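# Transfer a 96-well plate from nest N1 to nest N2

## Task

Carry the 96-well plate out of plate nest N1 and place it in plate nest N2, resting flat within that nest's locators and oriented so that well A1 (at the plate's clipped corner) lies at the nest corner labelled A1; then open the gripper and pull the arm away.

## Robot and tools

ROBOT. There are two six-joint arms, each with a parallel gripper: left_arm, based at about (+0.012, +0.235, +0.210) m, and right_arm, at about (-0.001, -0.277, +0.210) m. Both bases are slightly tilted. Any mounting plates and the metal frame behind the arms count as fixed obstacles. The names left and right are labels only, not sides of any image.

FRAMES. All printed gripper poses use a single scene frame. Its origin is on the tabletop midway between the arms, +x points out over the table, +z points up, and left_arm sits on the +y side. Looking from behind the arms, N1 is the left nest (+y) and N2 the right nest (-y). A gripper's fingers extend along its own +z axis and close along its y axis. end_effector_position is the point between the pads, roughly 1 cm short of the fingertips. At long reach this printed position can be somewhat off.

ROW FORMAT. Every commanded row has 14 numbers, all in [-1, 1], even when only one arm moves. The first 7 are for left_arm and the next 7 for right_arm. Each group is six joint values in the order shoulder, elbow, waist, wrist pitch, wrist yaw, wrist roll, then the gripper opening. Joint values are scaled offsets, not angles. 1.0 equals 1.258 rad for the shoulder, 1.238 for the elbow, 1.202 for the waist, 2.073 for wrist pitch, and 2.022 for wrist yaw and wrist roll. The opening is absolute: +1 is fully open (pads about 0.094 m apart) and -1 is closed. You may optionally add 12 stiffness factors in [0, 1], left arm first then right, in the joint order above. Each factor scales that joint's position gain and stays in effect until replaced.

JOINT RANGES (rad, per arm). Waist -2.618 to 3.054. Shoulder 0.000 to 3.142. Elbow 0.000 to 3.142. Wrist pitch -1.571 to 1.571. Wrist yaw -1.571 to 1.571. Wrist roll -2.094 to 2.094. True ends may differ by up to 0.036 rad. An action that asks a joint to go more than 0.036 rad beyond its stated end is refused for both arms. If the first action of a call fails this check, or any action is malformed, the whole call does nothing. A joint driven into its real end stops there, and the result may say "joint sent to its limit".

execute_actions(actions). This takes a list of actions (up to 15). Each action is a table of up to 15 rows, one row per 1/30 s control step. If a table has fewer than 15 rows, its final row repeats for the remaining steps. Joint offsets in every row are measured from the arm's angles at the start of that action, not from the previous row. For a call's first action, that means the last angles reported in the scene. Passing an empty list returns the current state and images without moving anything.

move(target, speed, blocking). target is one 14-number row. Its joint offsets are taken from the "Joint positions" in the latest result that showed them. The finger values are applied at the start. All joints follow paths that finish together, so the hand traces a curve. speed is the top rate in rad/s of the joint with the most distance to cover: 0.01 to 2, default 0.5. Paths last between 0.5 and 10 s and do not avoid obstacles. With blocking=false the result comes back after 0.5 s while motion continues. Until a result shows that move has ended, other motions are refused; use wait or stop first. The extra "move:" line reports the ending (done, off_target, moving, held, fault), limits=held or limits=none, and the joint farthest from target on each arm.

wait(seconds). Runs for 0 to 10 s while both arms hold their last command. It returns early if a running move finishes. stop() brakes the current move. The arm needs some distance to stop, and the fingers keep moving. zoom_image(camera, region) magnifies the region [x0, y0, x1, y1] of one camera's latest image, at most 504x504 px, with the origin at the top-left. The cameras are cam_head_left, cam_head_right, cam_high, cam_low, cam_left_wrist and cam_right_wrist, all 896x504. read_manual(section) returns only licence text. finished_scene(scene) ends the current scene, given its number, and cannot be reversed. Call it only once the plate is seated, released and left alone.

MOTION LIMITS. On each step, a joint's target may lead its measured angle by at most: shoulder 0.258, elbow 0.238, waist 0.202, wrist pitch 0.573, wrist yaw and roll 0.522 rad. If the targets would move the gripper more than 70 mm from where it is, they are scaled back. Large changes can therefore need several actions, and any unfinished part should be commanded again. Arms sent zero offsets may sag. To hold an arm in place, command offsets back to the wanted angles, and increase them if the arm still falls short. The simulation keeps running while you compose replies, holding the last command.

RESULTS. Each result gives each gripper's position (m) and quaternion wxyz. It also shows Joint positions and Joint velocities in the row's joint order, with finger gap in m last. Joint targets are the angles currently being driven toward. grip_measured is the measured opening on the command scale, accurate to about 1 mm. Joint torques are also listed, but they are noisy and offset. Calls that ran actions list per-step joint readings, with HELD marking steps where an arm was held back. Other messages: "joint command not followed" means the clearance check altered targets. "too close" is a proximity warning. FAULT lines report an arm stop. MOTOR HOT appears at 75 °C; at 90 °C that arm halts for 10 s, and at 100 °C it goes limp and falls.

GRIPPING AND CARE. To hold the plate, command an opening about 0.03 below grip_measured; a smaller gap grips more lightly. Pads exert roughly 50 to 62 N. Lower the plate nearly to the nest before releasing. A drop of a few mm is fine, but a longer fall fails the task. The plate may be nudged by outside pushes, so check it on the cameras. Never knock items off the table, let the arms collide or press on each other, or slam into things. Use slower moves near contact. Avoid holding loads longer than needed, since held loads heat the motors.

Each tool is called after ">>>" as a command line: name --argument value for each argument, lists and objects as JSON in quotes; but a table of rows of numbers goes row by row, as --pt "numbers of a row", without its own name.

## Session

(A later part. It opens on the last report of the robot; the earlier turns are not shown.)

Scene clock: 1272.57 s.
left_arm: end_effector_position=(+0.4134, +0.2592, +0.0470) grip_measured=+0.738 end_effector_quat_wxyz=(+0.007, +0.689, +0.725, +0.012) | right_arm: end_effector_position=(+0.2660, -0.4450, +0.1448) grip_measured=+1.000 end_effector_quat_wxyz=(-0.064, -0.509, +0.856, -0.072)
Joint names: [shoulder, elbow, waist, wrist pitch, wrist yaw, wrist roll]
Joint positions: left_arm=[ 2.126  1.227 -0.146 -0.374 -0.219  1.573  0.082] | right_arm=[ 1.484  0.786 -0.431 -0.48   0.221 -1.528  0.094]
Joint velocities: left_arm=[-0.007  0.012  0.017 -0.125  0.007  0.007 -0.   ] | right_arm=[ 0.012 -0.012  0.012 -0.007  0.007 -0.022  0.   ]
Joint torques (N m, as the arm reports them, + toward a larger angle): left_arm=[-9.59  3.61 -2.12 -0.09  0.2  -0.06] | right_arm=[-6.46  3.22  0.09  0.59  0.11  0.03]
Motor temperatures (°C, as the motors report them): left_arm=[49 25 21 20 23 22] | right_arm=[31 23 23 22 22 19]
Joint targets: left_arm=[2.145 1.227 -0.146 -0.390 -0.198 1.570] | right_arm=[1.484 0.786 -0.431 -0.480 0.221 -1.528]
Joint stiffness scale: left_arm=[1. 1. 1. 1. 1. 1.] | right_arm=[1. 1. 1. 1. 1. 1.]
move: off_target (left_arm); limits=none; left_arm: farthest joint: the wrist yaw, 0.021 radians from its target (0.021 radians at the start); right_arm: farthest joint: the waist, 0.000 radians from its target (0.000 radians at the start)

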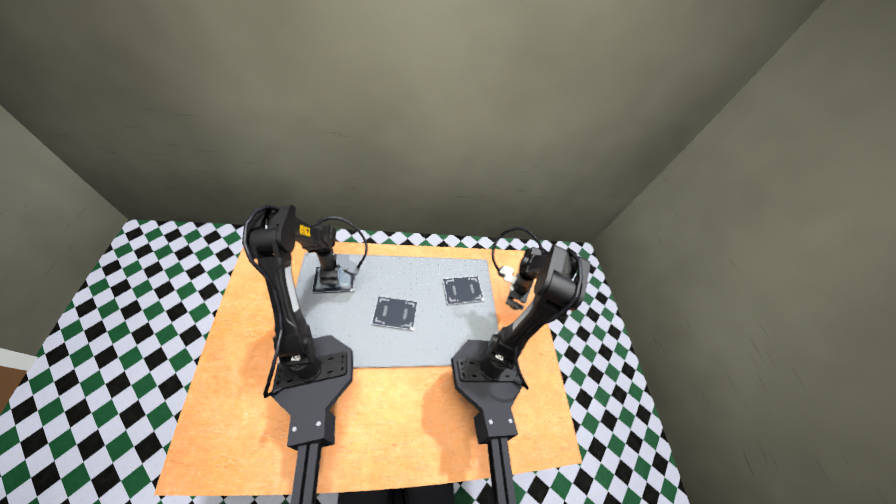

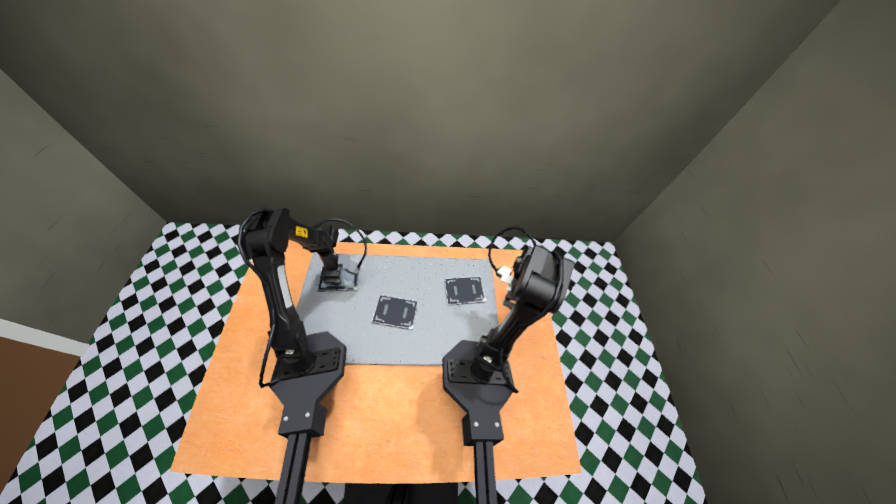

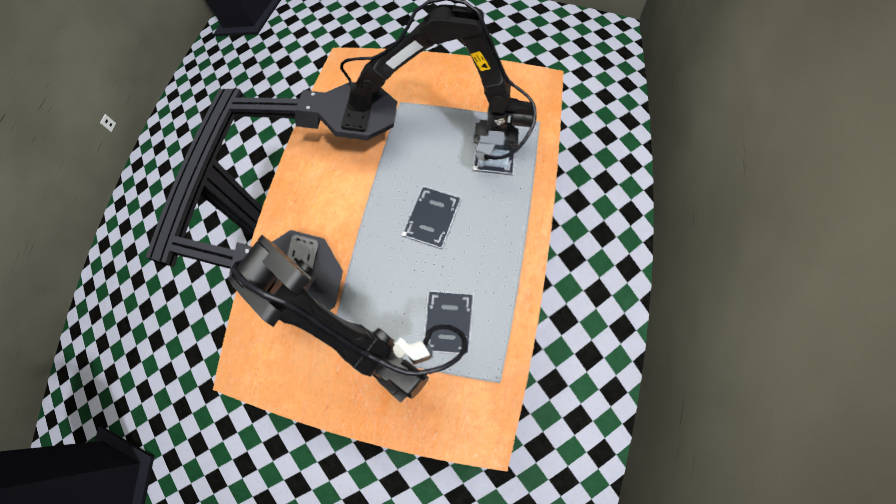

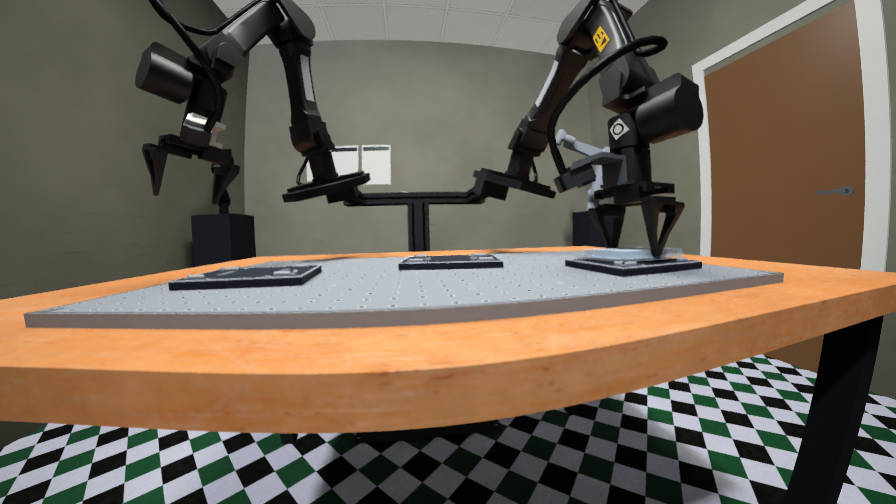

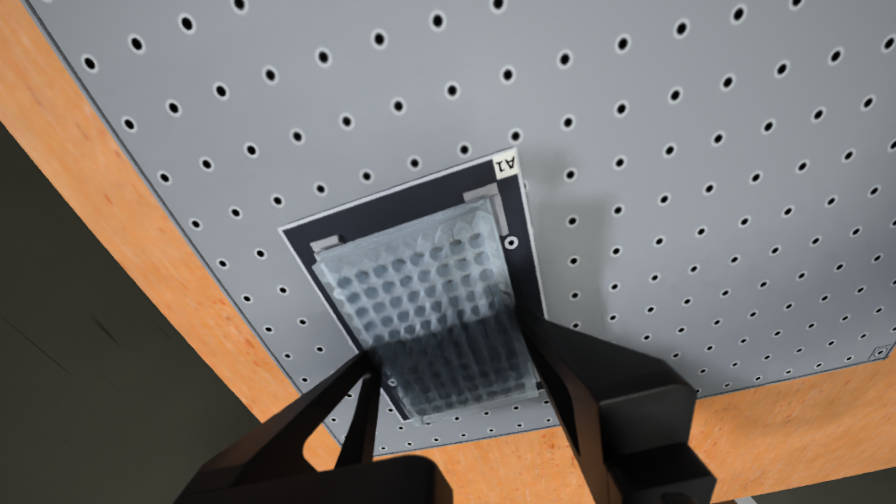

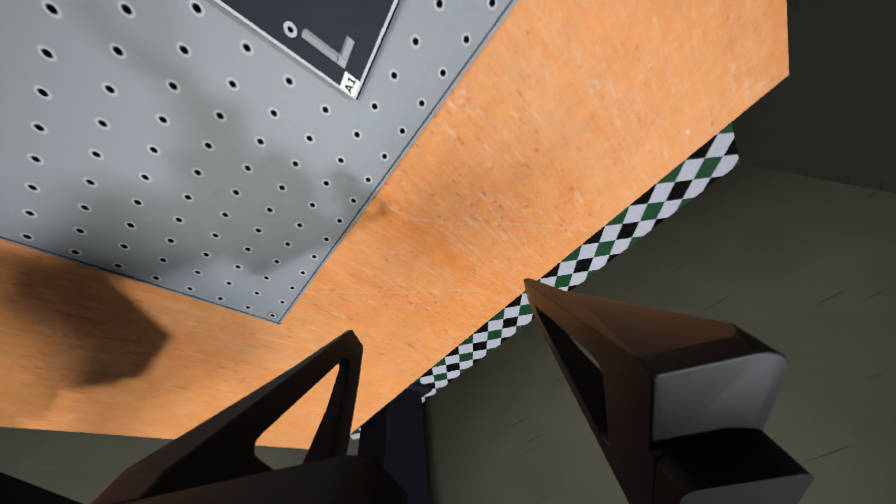

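>>> execute_actions --actions '[]'

Scene clock: 1295.77 s.
left_arm: end_effector_position=(+0.4134, +0.2592, +0.0470) grip_measured=+0.738 end_effector_quat_wxyz=(+0.007, +0.689, +0.725, +0.012) | right_arm: end_effector_position=(+0.2660, -0.4450, +0.1448) grip_measured=+1.000 end_effector_quat_wxyz=(-0.064, -0.509, +0.856, -0.072)
Joint names: [shoulder, elbow, waist, wrist pitch, wrist yaw, wrist roll]
Joint positions: left_arm=[ 2.126  1.227 -0.146 -0.374 -0.219  1.573  0.082] | right_arm=[ 1.484  0.786 -0.431 -0.48   0.221 -1.528  0.094]
Joint velocities: left_arm=[ 0.002  0.012 -0.002  0.022 -0.037 -0.007 -0.001] | right_arm=[ 0.012  0.017 -0.002 -0.051 -0.022 -0.022  0.   ]
Joint torques (N m, as the arm reports them, + toward a larger angle): left_arm=[-9.61  3.61 -2.1  -0.09  0.2  -0.06] | right_arm=[-6.45  3.21  0.09  0.58  0.09  0.02]
Motor temperatures (°C, as the motors report them): left_arm=[47 25 21 20 23 22] | right_arm=[31 23 23 22 22 19]
Joint targets: left_arm=[2.145 1.227 -0.146 -0.390 -0.198 1.570] | right_arm=[1.484 0.786 -0.431 -0.480 0.221 -1.528]
Joint stiffness scale: left_arm=[1. 1. 1. 1. 1. 1.] | right_arm=[1. 1. 1. 1. 1. 1.]

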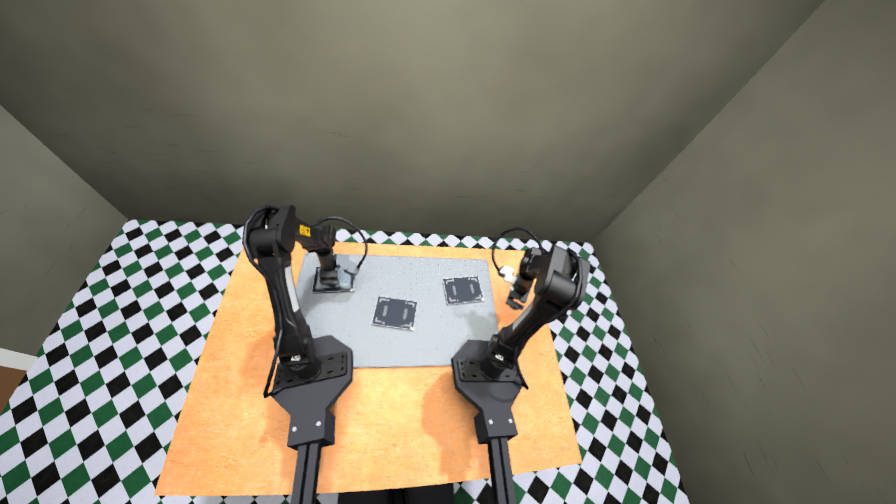

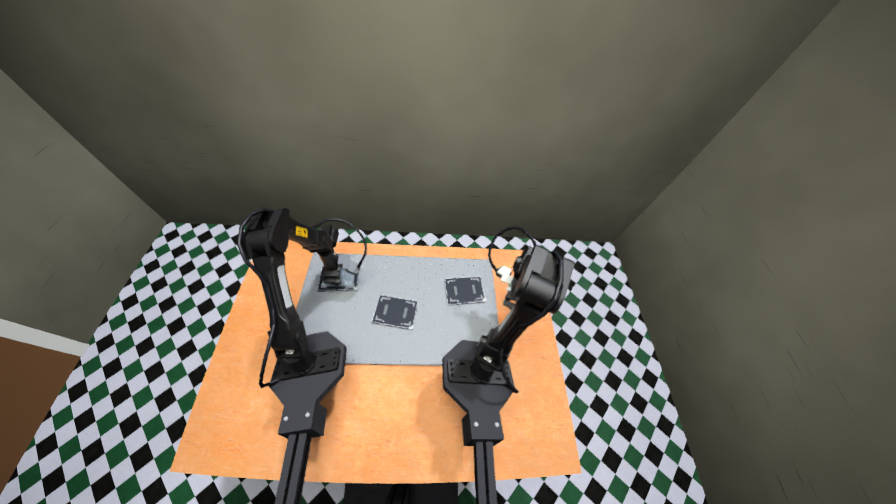

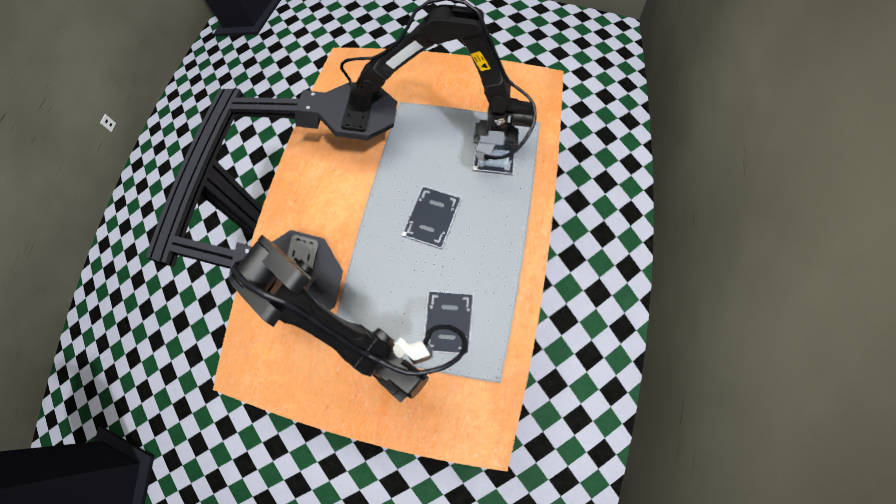

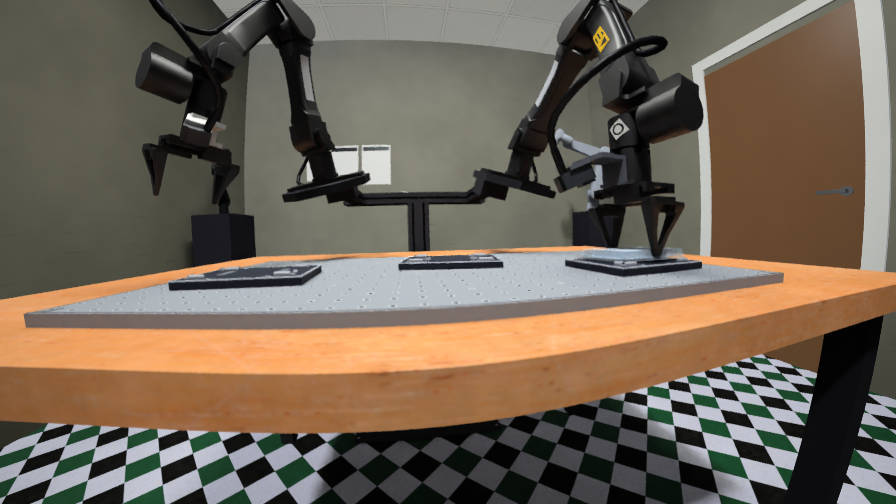

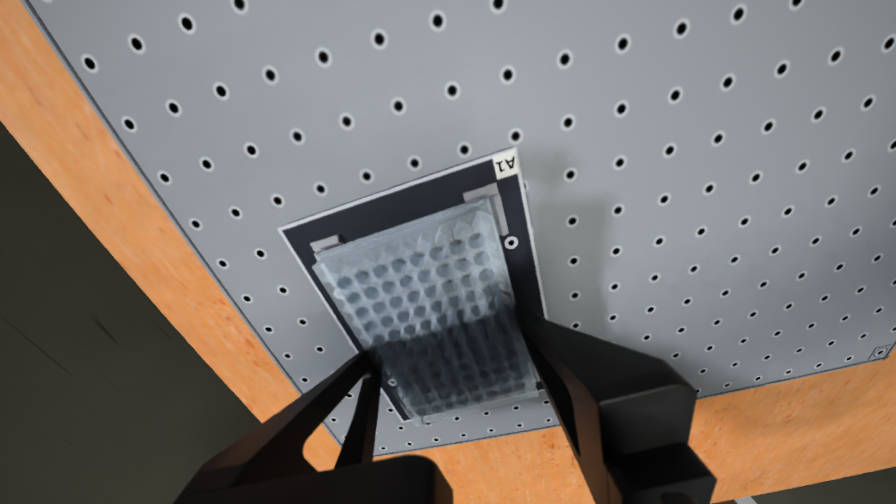

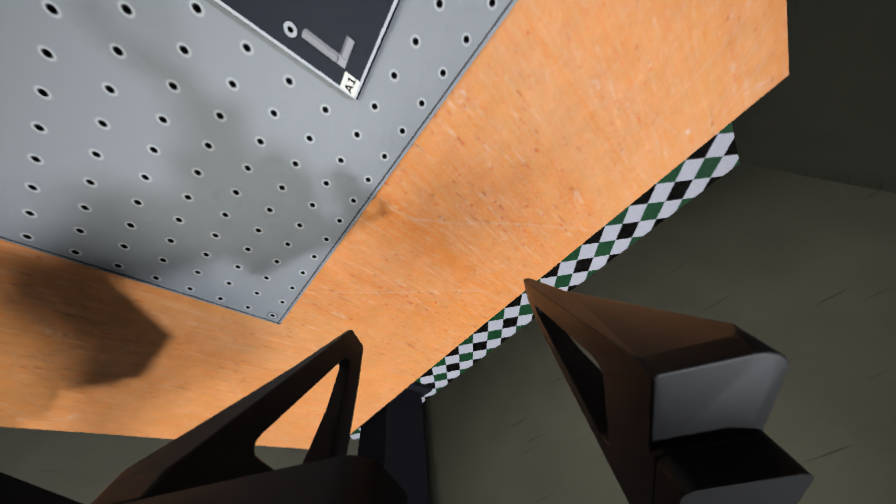

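>>> move --target '[0.0215,0,0,-0.006,0.0104,-0.0015,0.705,0,0,0,0,0,0,1]' --speed 0.03

Scene clock: 1299.60 s.
left_arm: end_effector_position=(+0.4136, +0.2590, +0.0459) grip_measured=+0.738 end_effector_quat_wxyz=(+0.007, +0.689, +0.724, +0.012) | right_arm: end_effector_position=(+0.2660, -0.4450, +0.1448) grip_measured=+1.000 end_effector_quat_wxyz=(-0.064, -0.509, +0.856, -0.072)
Joint names: [shoulder, elbow, waist, wrist pitch, wrist yaw, wrist roll]
Joint positions: left_arm=[ 2.129  1.227 -0.146 -0.37  -0.22   1.574  0.082] | right_arm=[ 1.484  0.786 -0.431 -0.48   0.221 -1.528  0.094]
Joint velocities: left_arm=[-0.022  0.007 -0.007  0.007 -0.022  0.037  0.   ] | right_arm=[-0.017 -0.007  0.012 -0.007 -0.022 -0.037  0.   ]
Joint torques (N m, as the arm reports them, + toward a larger angle): left_arm=[-9.24  3.6  -2.14 -0.09  0.2  -0.08] | right_arm=[-6.46  3.19  0.09  0.57  0.11  0.03]
Motor temperatures (°C, as the motors report them): left_arm=[47 25 21 20 23 22] | right_arm=[31 23 23 22 22 19]
Joint targets: left_arm=[2.152 1.227 -0.146 -0.386 -0.199 1.570] | right_arm=[1.484 0.786 -0.431 -0.480 0.221 -1.528]
Joint stiffness scale: left_arm=[1. 1. 1. 1. 1. 1.] | right_arm=[1. 1. 1. 1. 1. 1.]
move: off_target (left_arm); limits=none; left_arm: farthest joint: the shoulder, 0.024 radians from its target (0.027 radians at the start); right_arm: farthest joint: the waist, 0.000 radians from its target (0.000 radians at the start)

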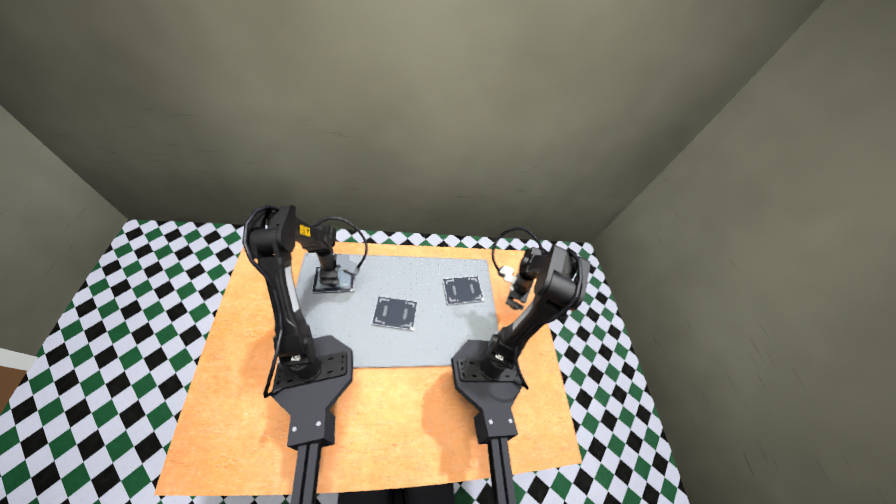

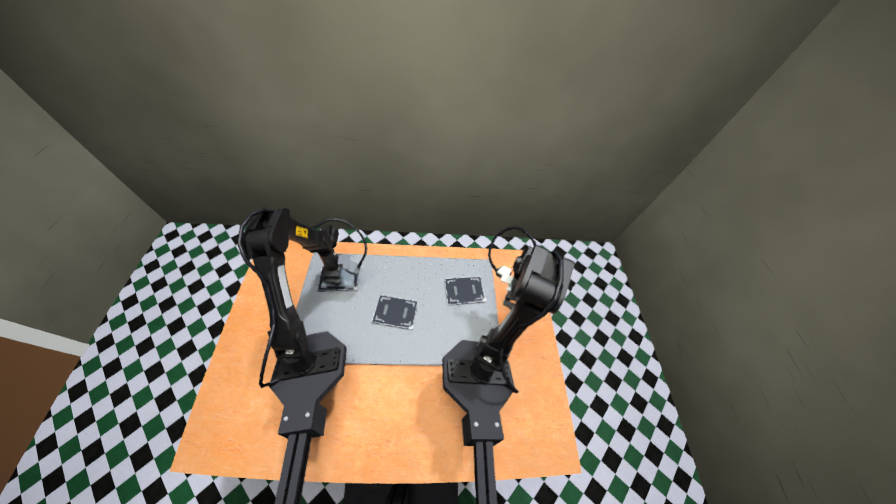

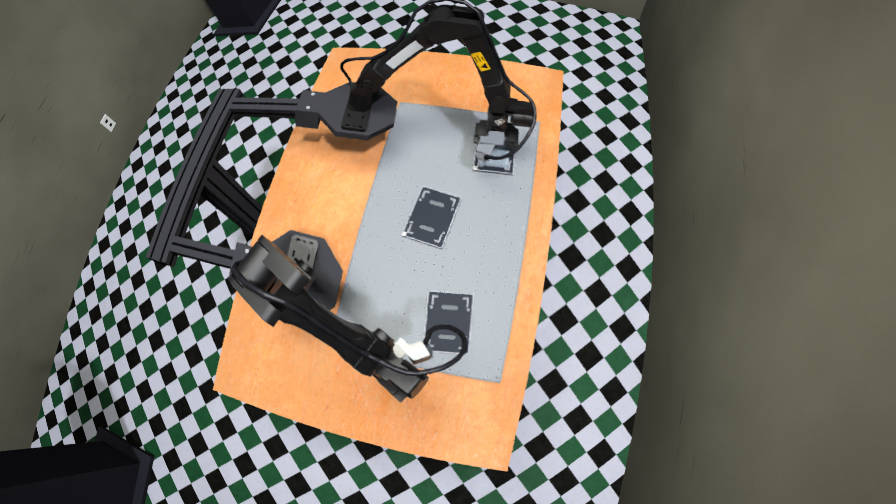

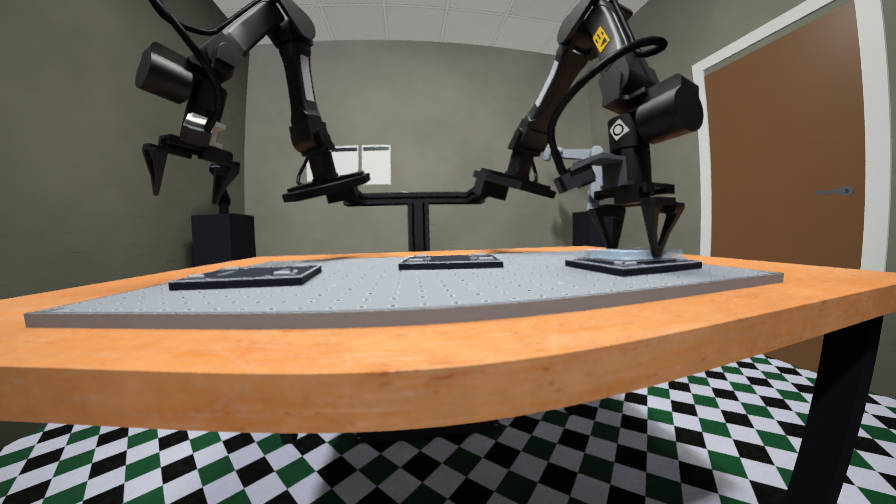

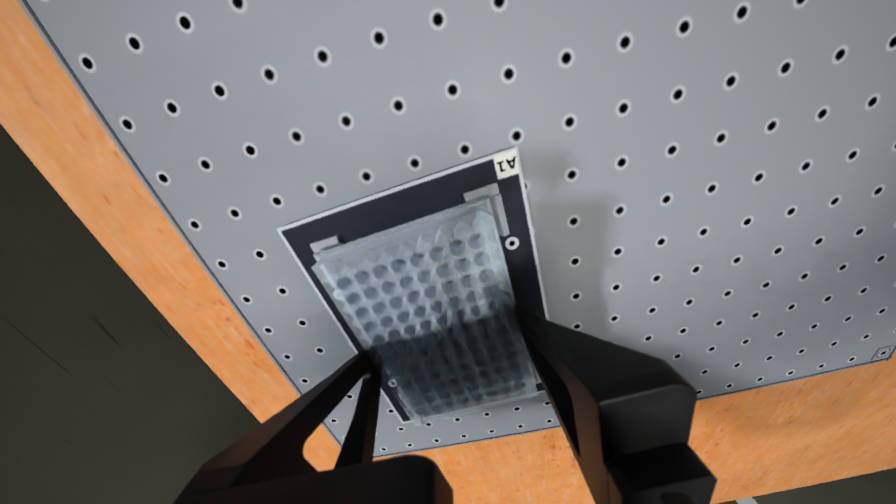

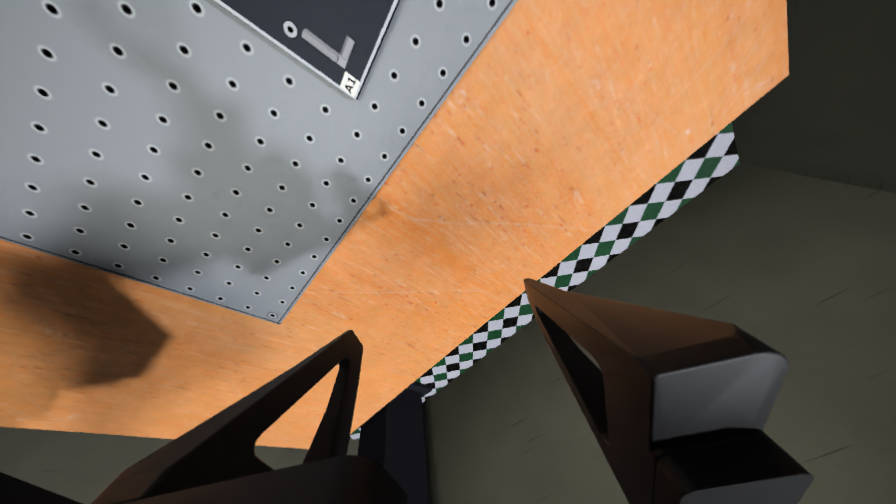

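>>> execute_actions --actions '[[[0.0,0,0,-0.008,0.0104,-0.002,0.705,0,0,0,0,0,0,1],[-0.006,0,0,-0.0145,0.0104,-0.002,0.705,0,0,0,0,0,0,1],[-0.012,0,0,-0.0145,0.0104,-0.002,0.705,0,0,0,0,0,0,1],[-0.018,0,0,-0.0145,0.0104,-0.002,0.705,0,0,0,0,0,0,1],[-0.022,0,0,-0.0145,0.0104,-0.002,0.705,0,0,0,0,0,0,1],[-0.025,0,0,-0.0145,0.0104,-0.002,0.705,0,0,0,0,0,0,1],[-0.027,0,0,-0.0145,0.0104,-0.002,0.705,0,0,0,0,0,0,1],[-0.029,0,0,-0.0145,0.0104,-0.002,0.705,0,0,0,0,0,0,1],[-0.030,0,0,-0.0145,0.0104,-0.002,0.705,0,0,0,0,0,0,1]]]'

>>> wait --seconds 0.5

Scene clock: 1317.10 s.
left_arm: end_effector_position=(+0.4146, +0.2598, +0.0500) grip_measured=+0.738 end_effector_quat_wxyz=(+0.008, +0.689, +0.724, +0.013) | right_arm: end_effector_position=(+0.2660, -0.4450, +0.1448) grip_measured=+1.000 end_effector_quat_wxyz=(-0.064, -0.509, +0.856, -0.072)
Joint names: [shoulder, elbow, waist, wrist pitch, wrist yaw, wrist roll]
Joint positions: left_arm=[ 2.117  1.227 -0.146 -0.379 -0.219  1.574  0.082] | right_arm=[ 1.484  0.786 -0.431 -0.48   0.221 -1.528  0.094]
Joint velocities: left_arm=[ 0.017 -0.017 -0.012 -0.037 -0.051  0.007 -0.   ] | right_arm=[-0.012  0.027  0.012  0.007 -0.037 -0.095  0.   ]
Joint torques (N m, as the arm reports them, + toward a larger angle): left_arm=[-13.33   3.67  -2.06  -0.15   0.19  -0.07] | right_arm=[-6.47  3.19  0.07  0.58  0.1   0.02]
Motor temperatures (°C, as the motors report them): left_arm=[46 25 21 20 23 22] | right_arm=[31 23 23 22 22 19]
Joint targets: left_arm=[2.091 1.227 -0.146 -0.401 -0.198 1.570] | right_arm=[1.484 0.786 -0.431 -0.480 0.221 -1.528]
Joint stiffness scale: left_arm=[1. 1. 1. 1. 1. 1.] | right_arm=[1. 1. 1. 1. 1. 1.]
Step readings (joint positions):
0: left_arm=[2.129 1.227 -0.146 -0.370 -0.220 1.574] | right_arm=[1.484 0.786 -0.431 -0.480 0.221 -1.528]
1: left_arm=[2.129 1.227 -0.146 -0.370 -0.220 1.574] | right_arm=[1.484 0.786 -0.431 -0.480 0.221 -1.528]
2: left_arm=[2.129 1.227 -0.146 -0.370 -0.220 1.574] | right_arm=[1.484 0.786 -0.431 -0.480 0.221 -1.528]
4: left_arm=[2.128 1.227 -0.146 -0.370 -0.220 1.574] | right_arm=[1.484 0.786 -0.431 -0.480 0.221 -1.528]
8: left_arm=[2.124 1.227 -0.146 -0.373 -0.219 1.574] | right_arm=[1.484 0.786 -0.431 -0.480 0.221 -1.528]
15: Joint positions above

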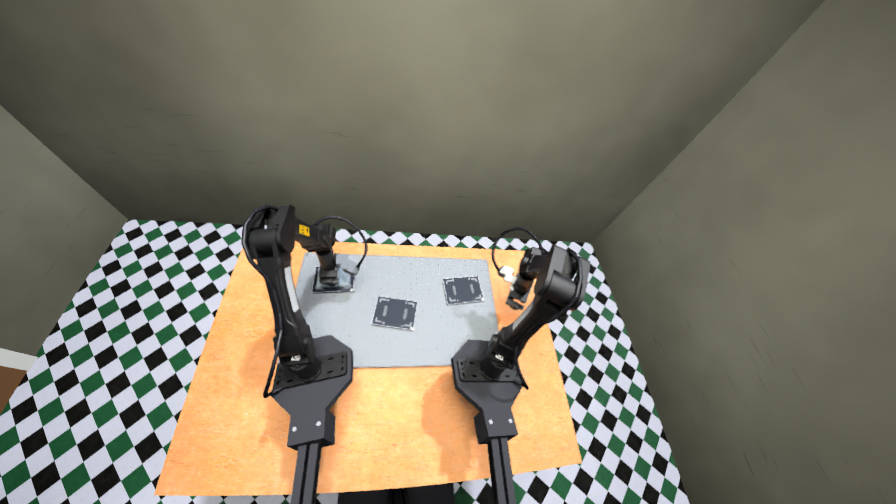

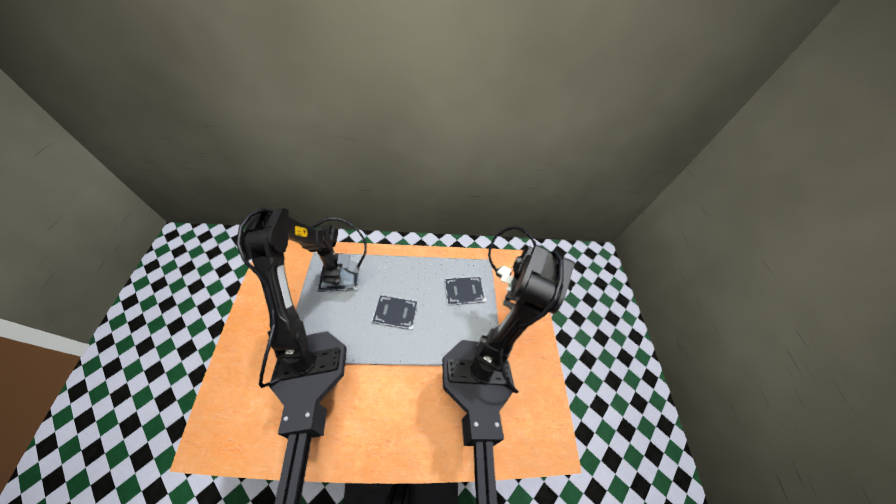

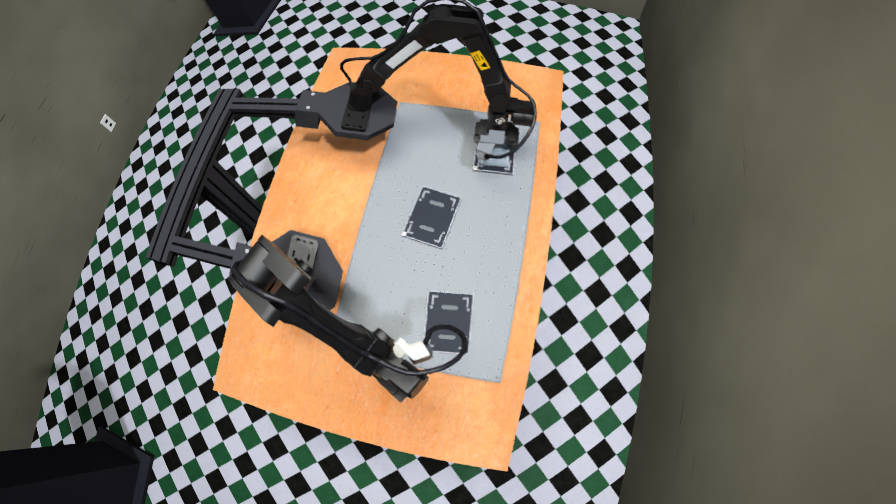

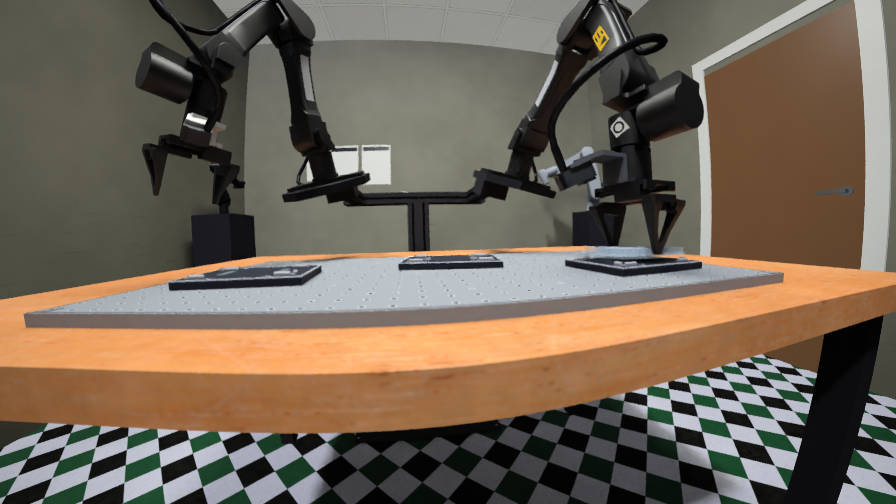

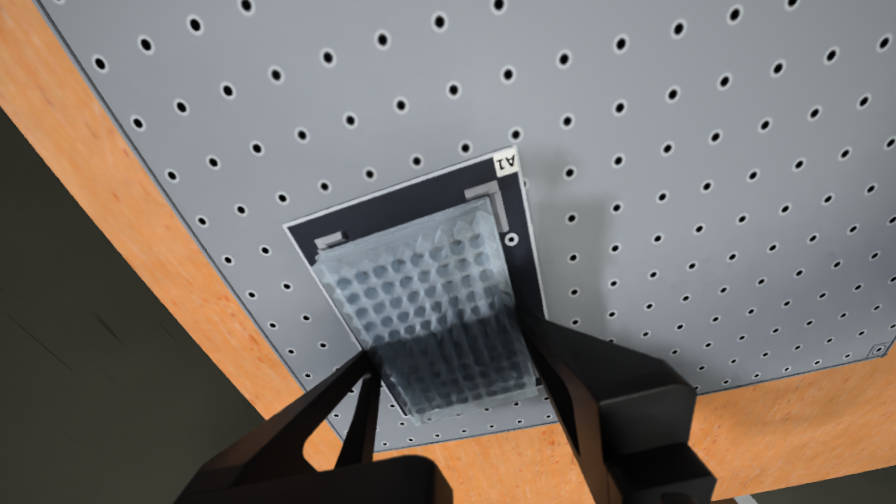

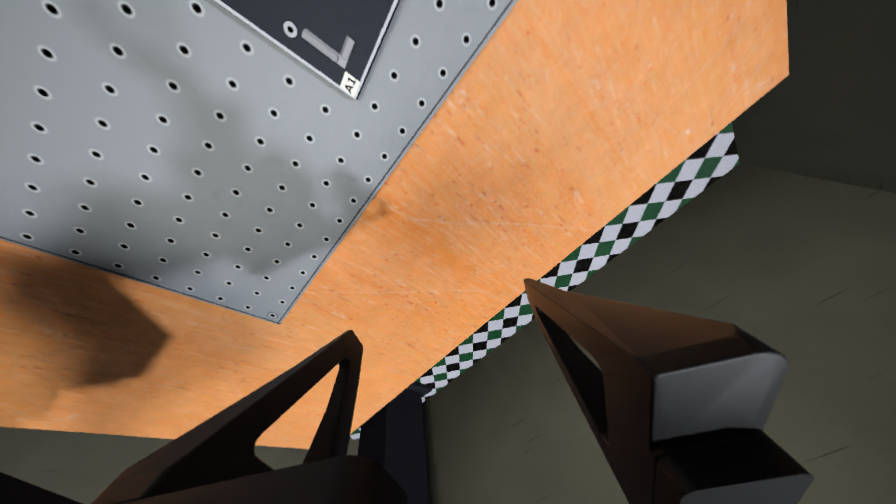

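Scene clock: 1317.60 s.
left_arm: end_effector_position=(+0.4142, +0.2598, +0.0499) grip_measured=+0.738 end_effector_quat_wxyz=(+0.008, +0.689, +0.724, +0.012) | right_arm: end_effector_position=(+0.2660, -0.4450, +0.1448) grip_measured=+1.000 end_effector_quat_wxyz=(-0.064, -0.509, +0.856, -0.072)
Joint names: [shoulder, elbow, waist, wrist pitch, wrist yaw, wrist roll]
Joint positions: left_arm=[ 2.117  1.227 -0.146 -0.381 -0.219  1.574  0.082] | right_arm=[ 1.484  0.786 -0.431 -0.48   0.221 -1.528  0.094]
Joint velocities: left_arm=[-0.002 -0.007  0.012 -0.066  0.051 -0.007 -0.001] | right_arm=[-0.012 -0.022 -0.007  0.007  0.022 -0.11   0.   ]
Joint torques (N m, as the arm reports them, + toward a larger angle): left_arm=[-13.32   3.66  -2.11  -0.13   0.19  -0.07] | right_arm=[-6.53  3.19  0.09  0.58  0.11  0.02]
Motor temperatures (°C, as the motors report them): left_arm=[46 25 21 20 23 22] | right_arm=[31 23 23 22 22 19]
Joint targets: left_arm=[2.091 1.227 -0.146 -0.400 -0.198 1.570] | right_arm=[1.484 0.786 -0.431 -0.480 0.221 -1.528]
Joint stiffness scale: left_arm=[1. 1. 1. 1. 1. 1.] | right_arm=[1. 1. 1. 1. 1. 1.]
wait: 0.50 s; at rest by 0.20 s

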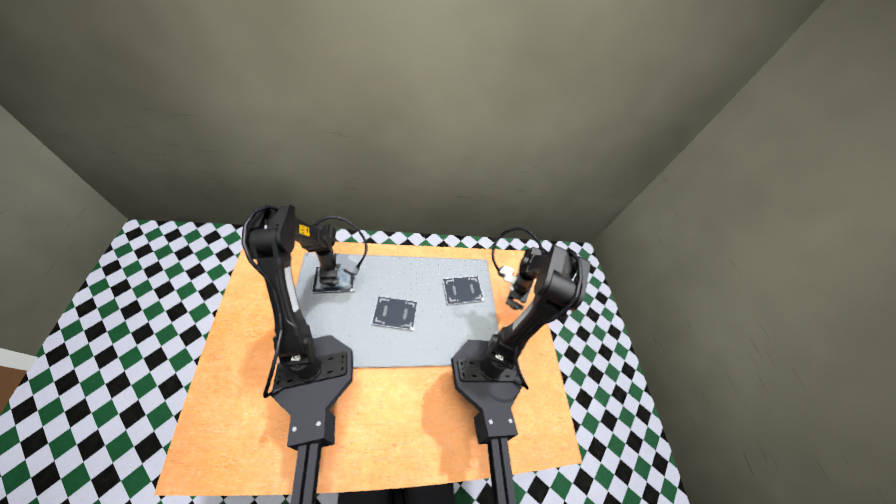

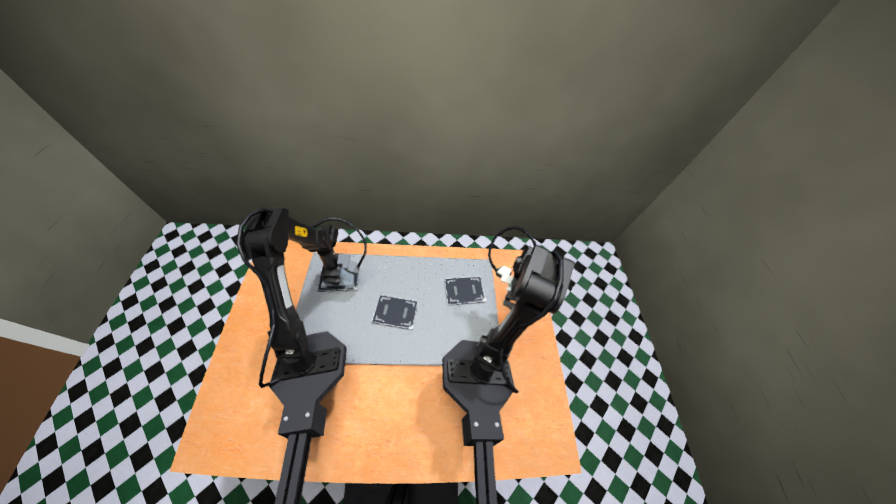

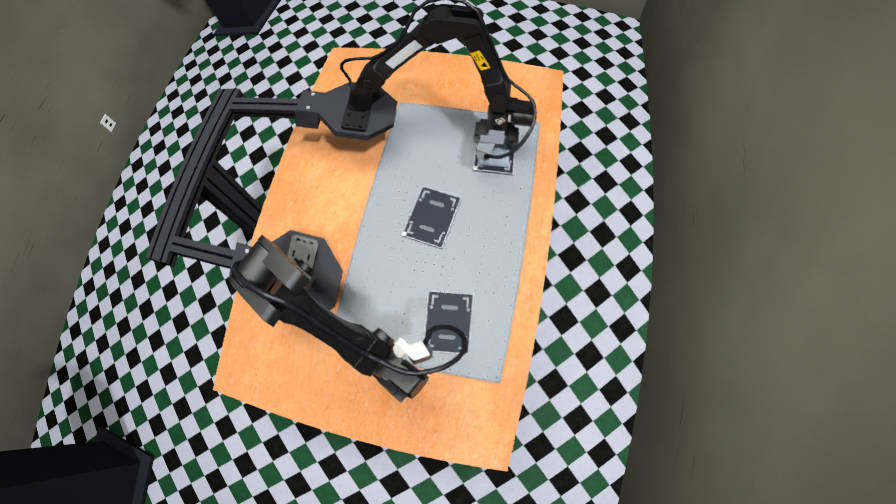

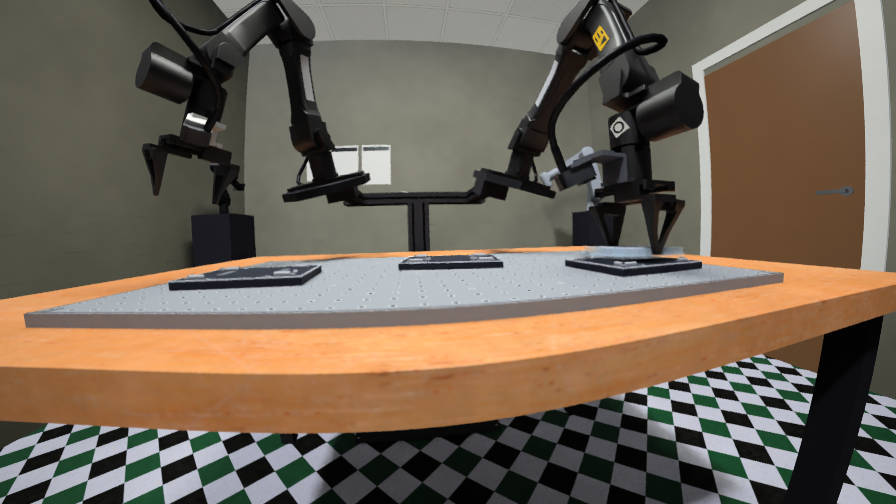

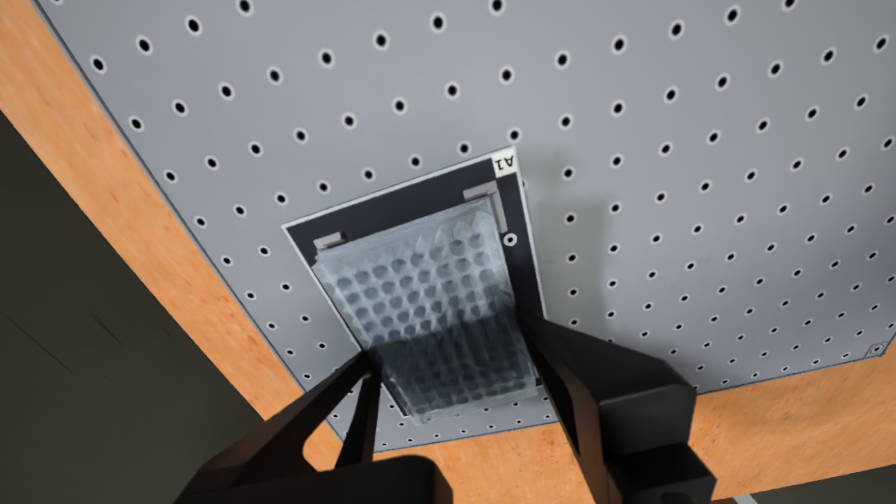

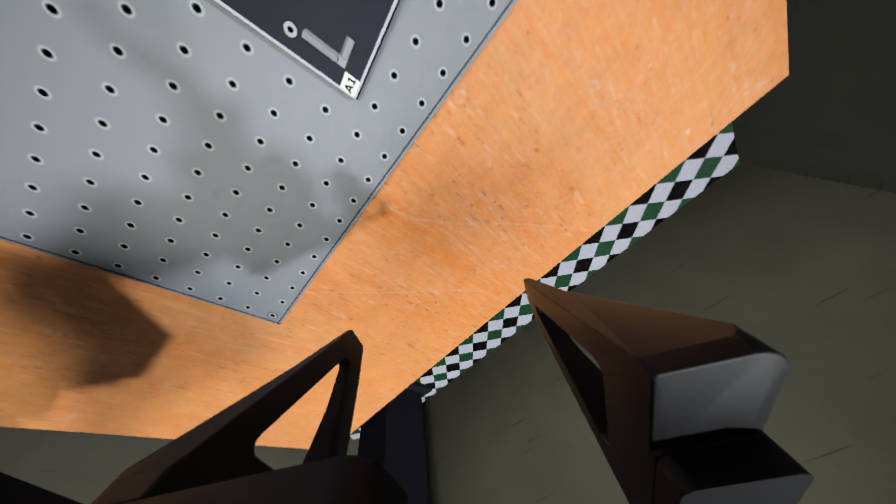

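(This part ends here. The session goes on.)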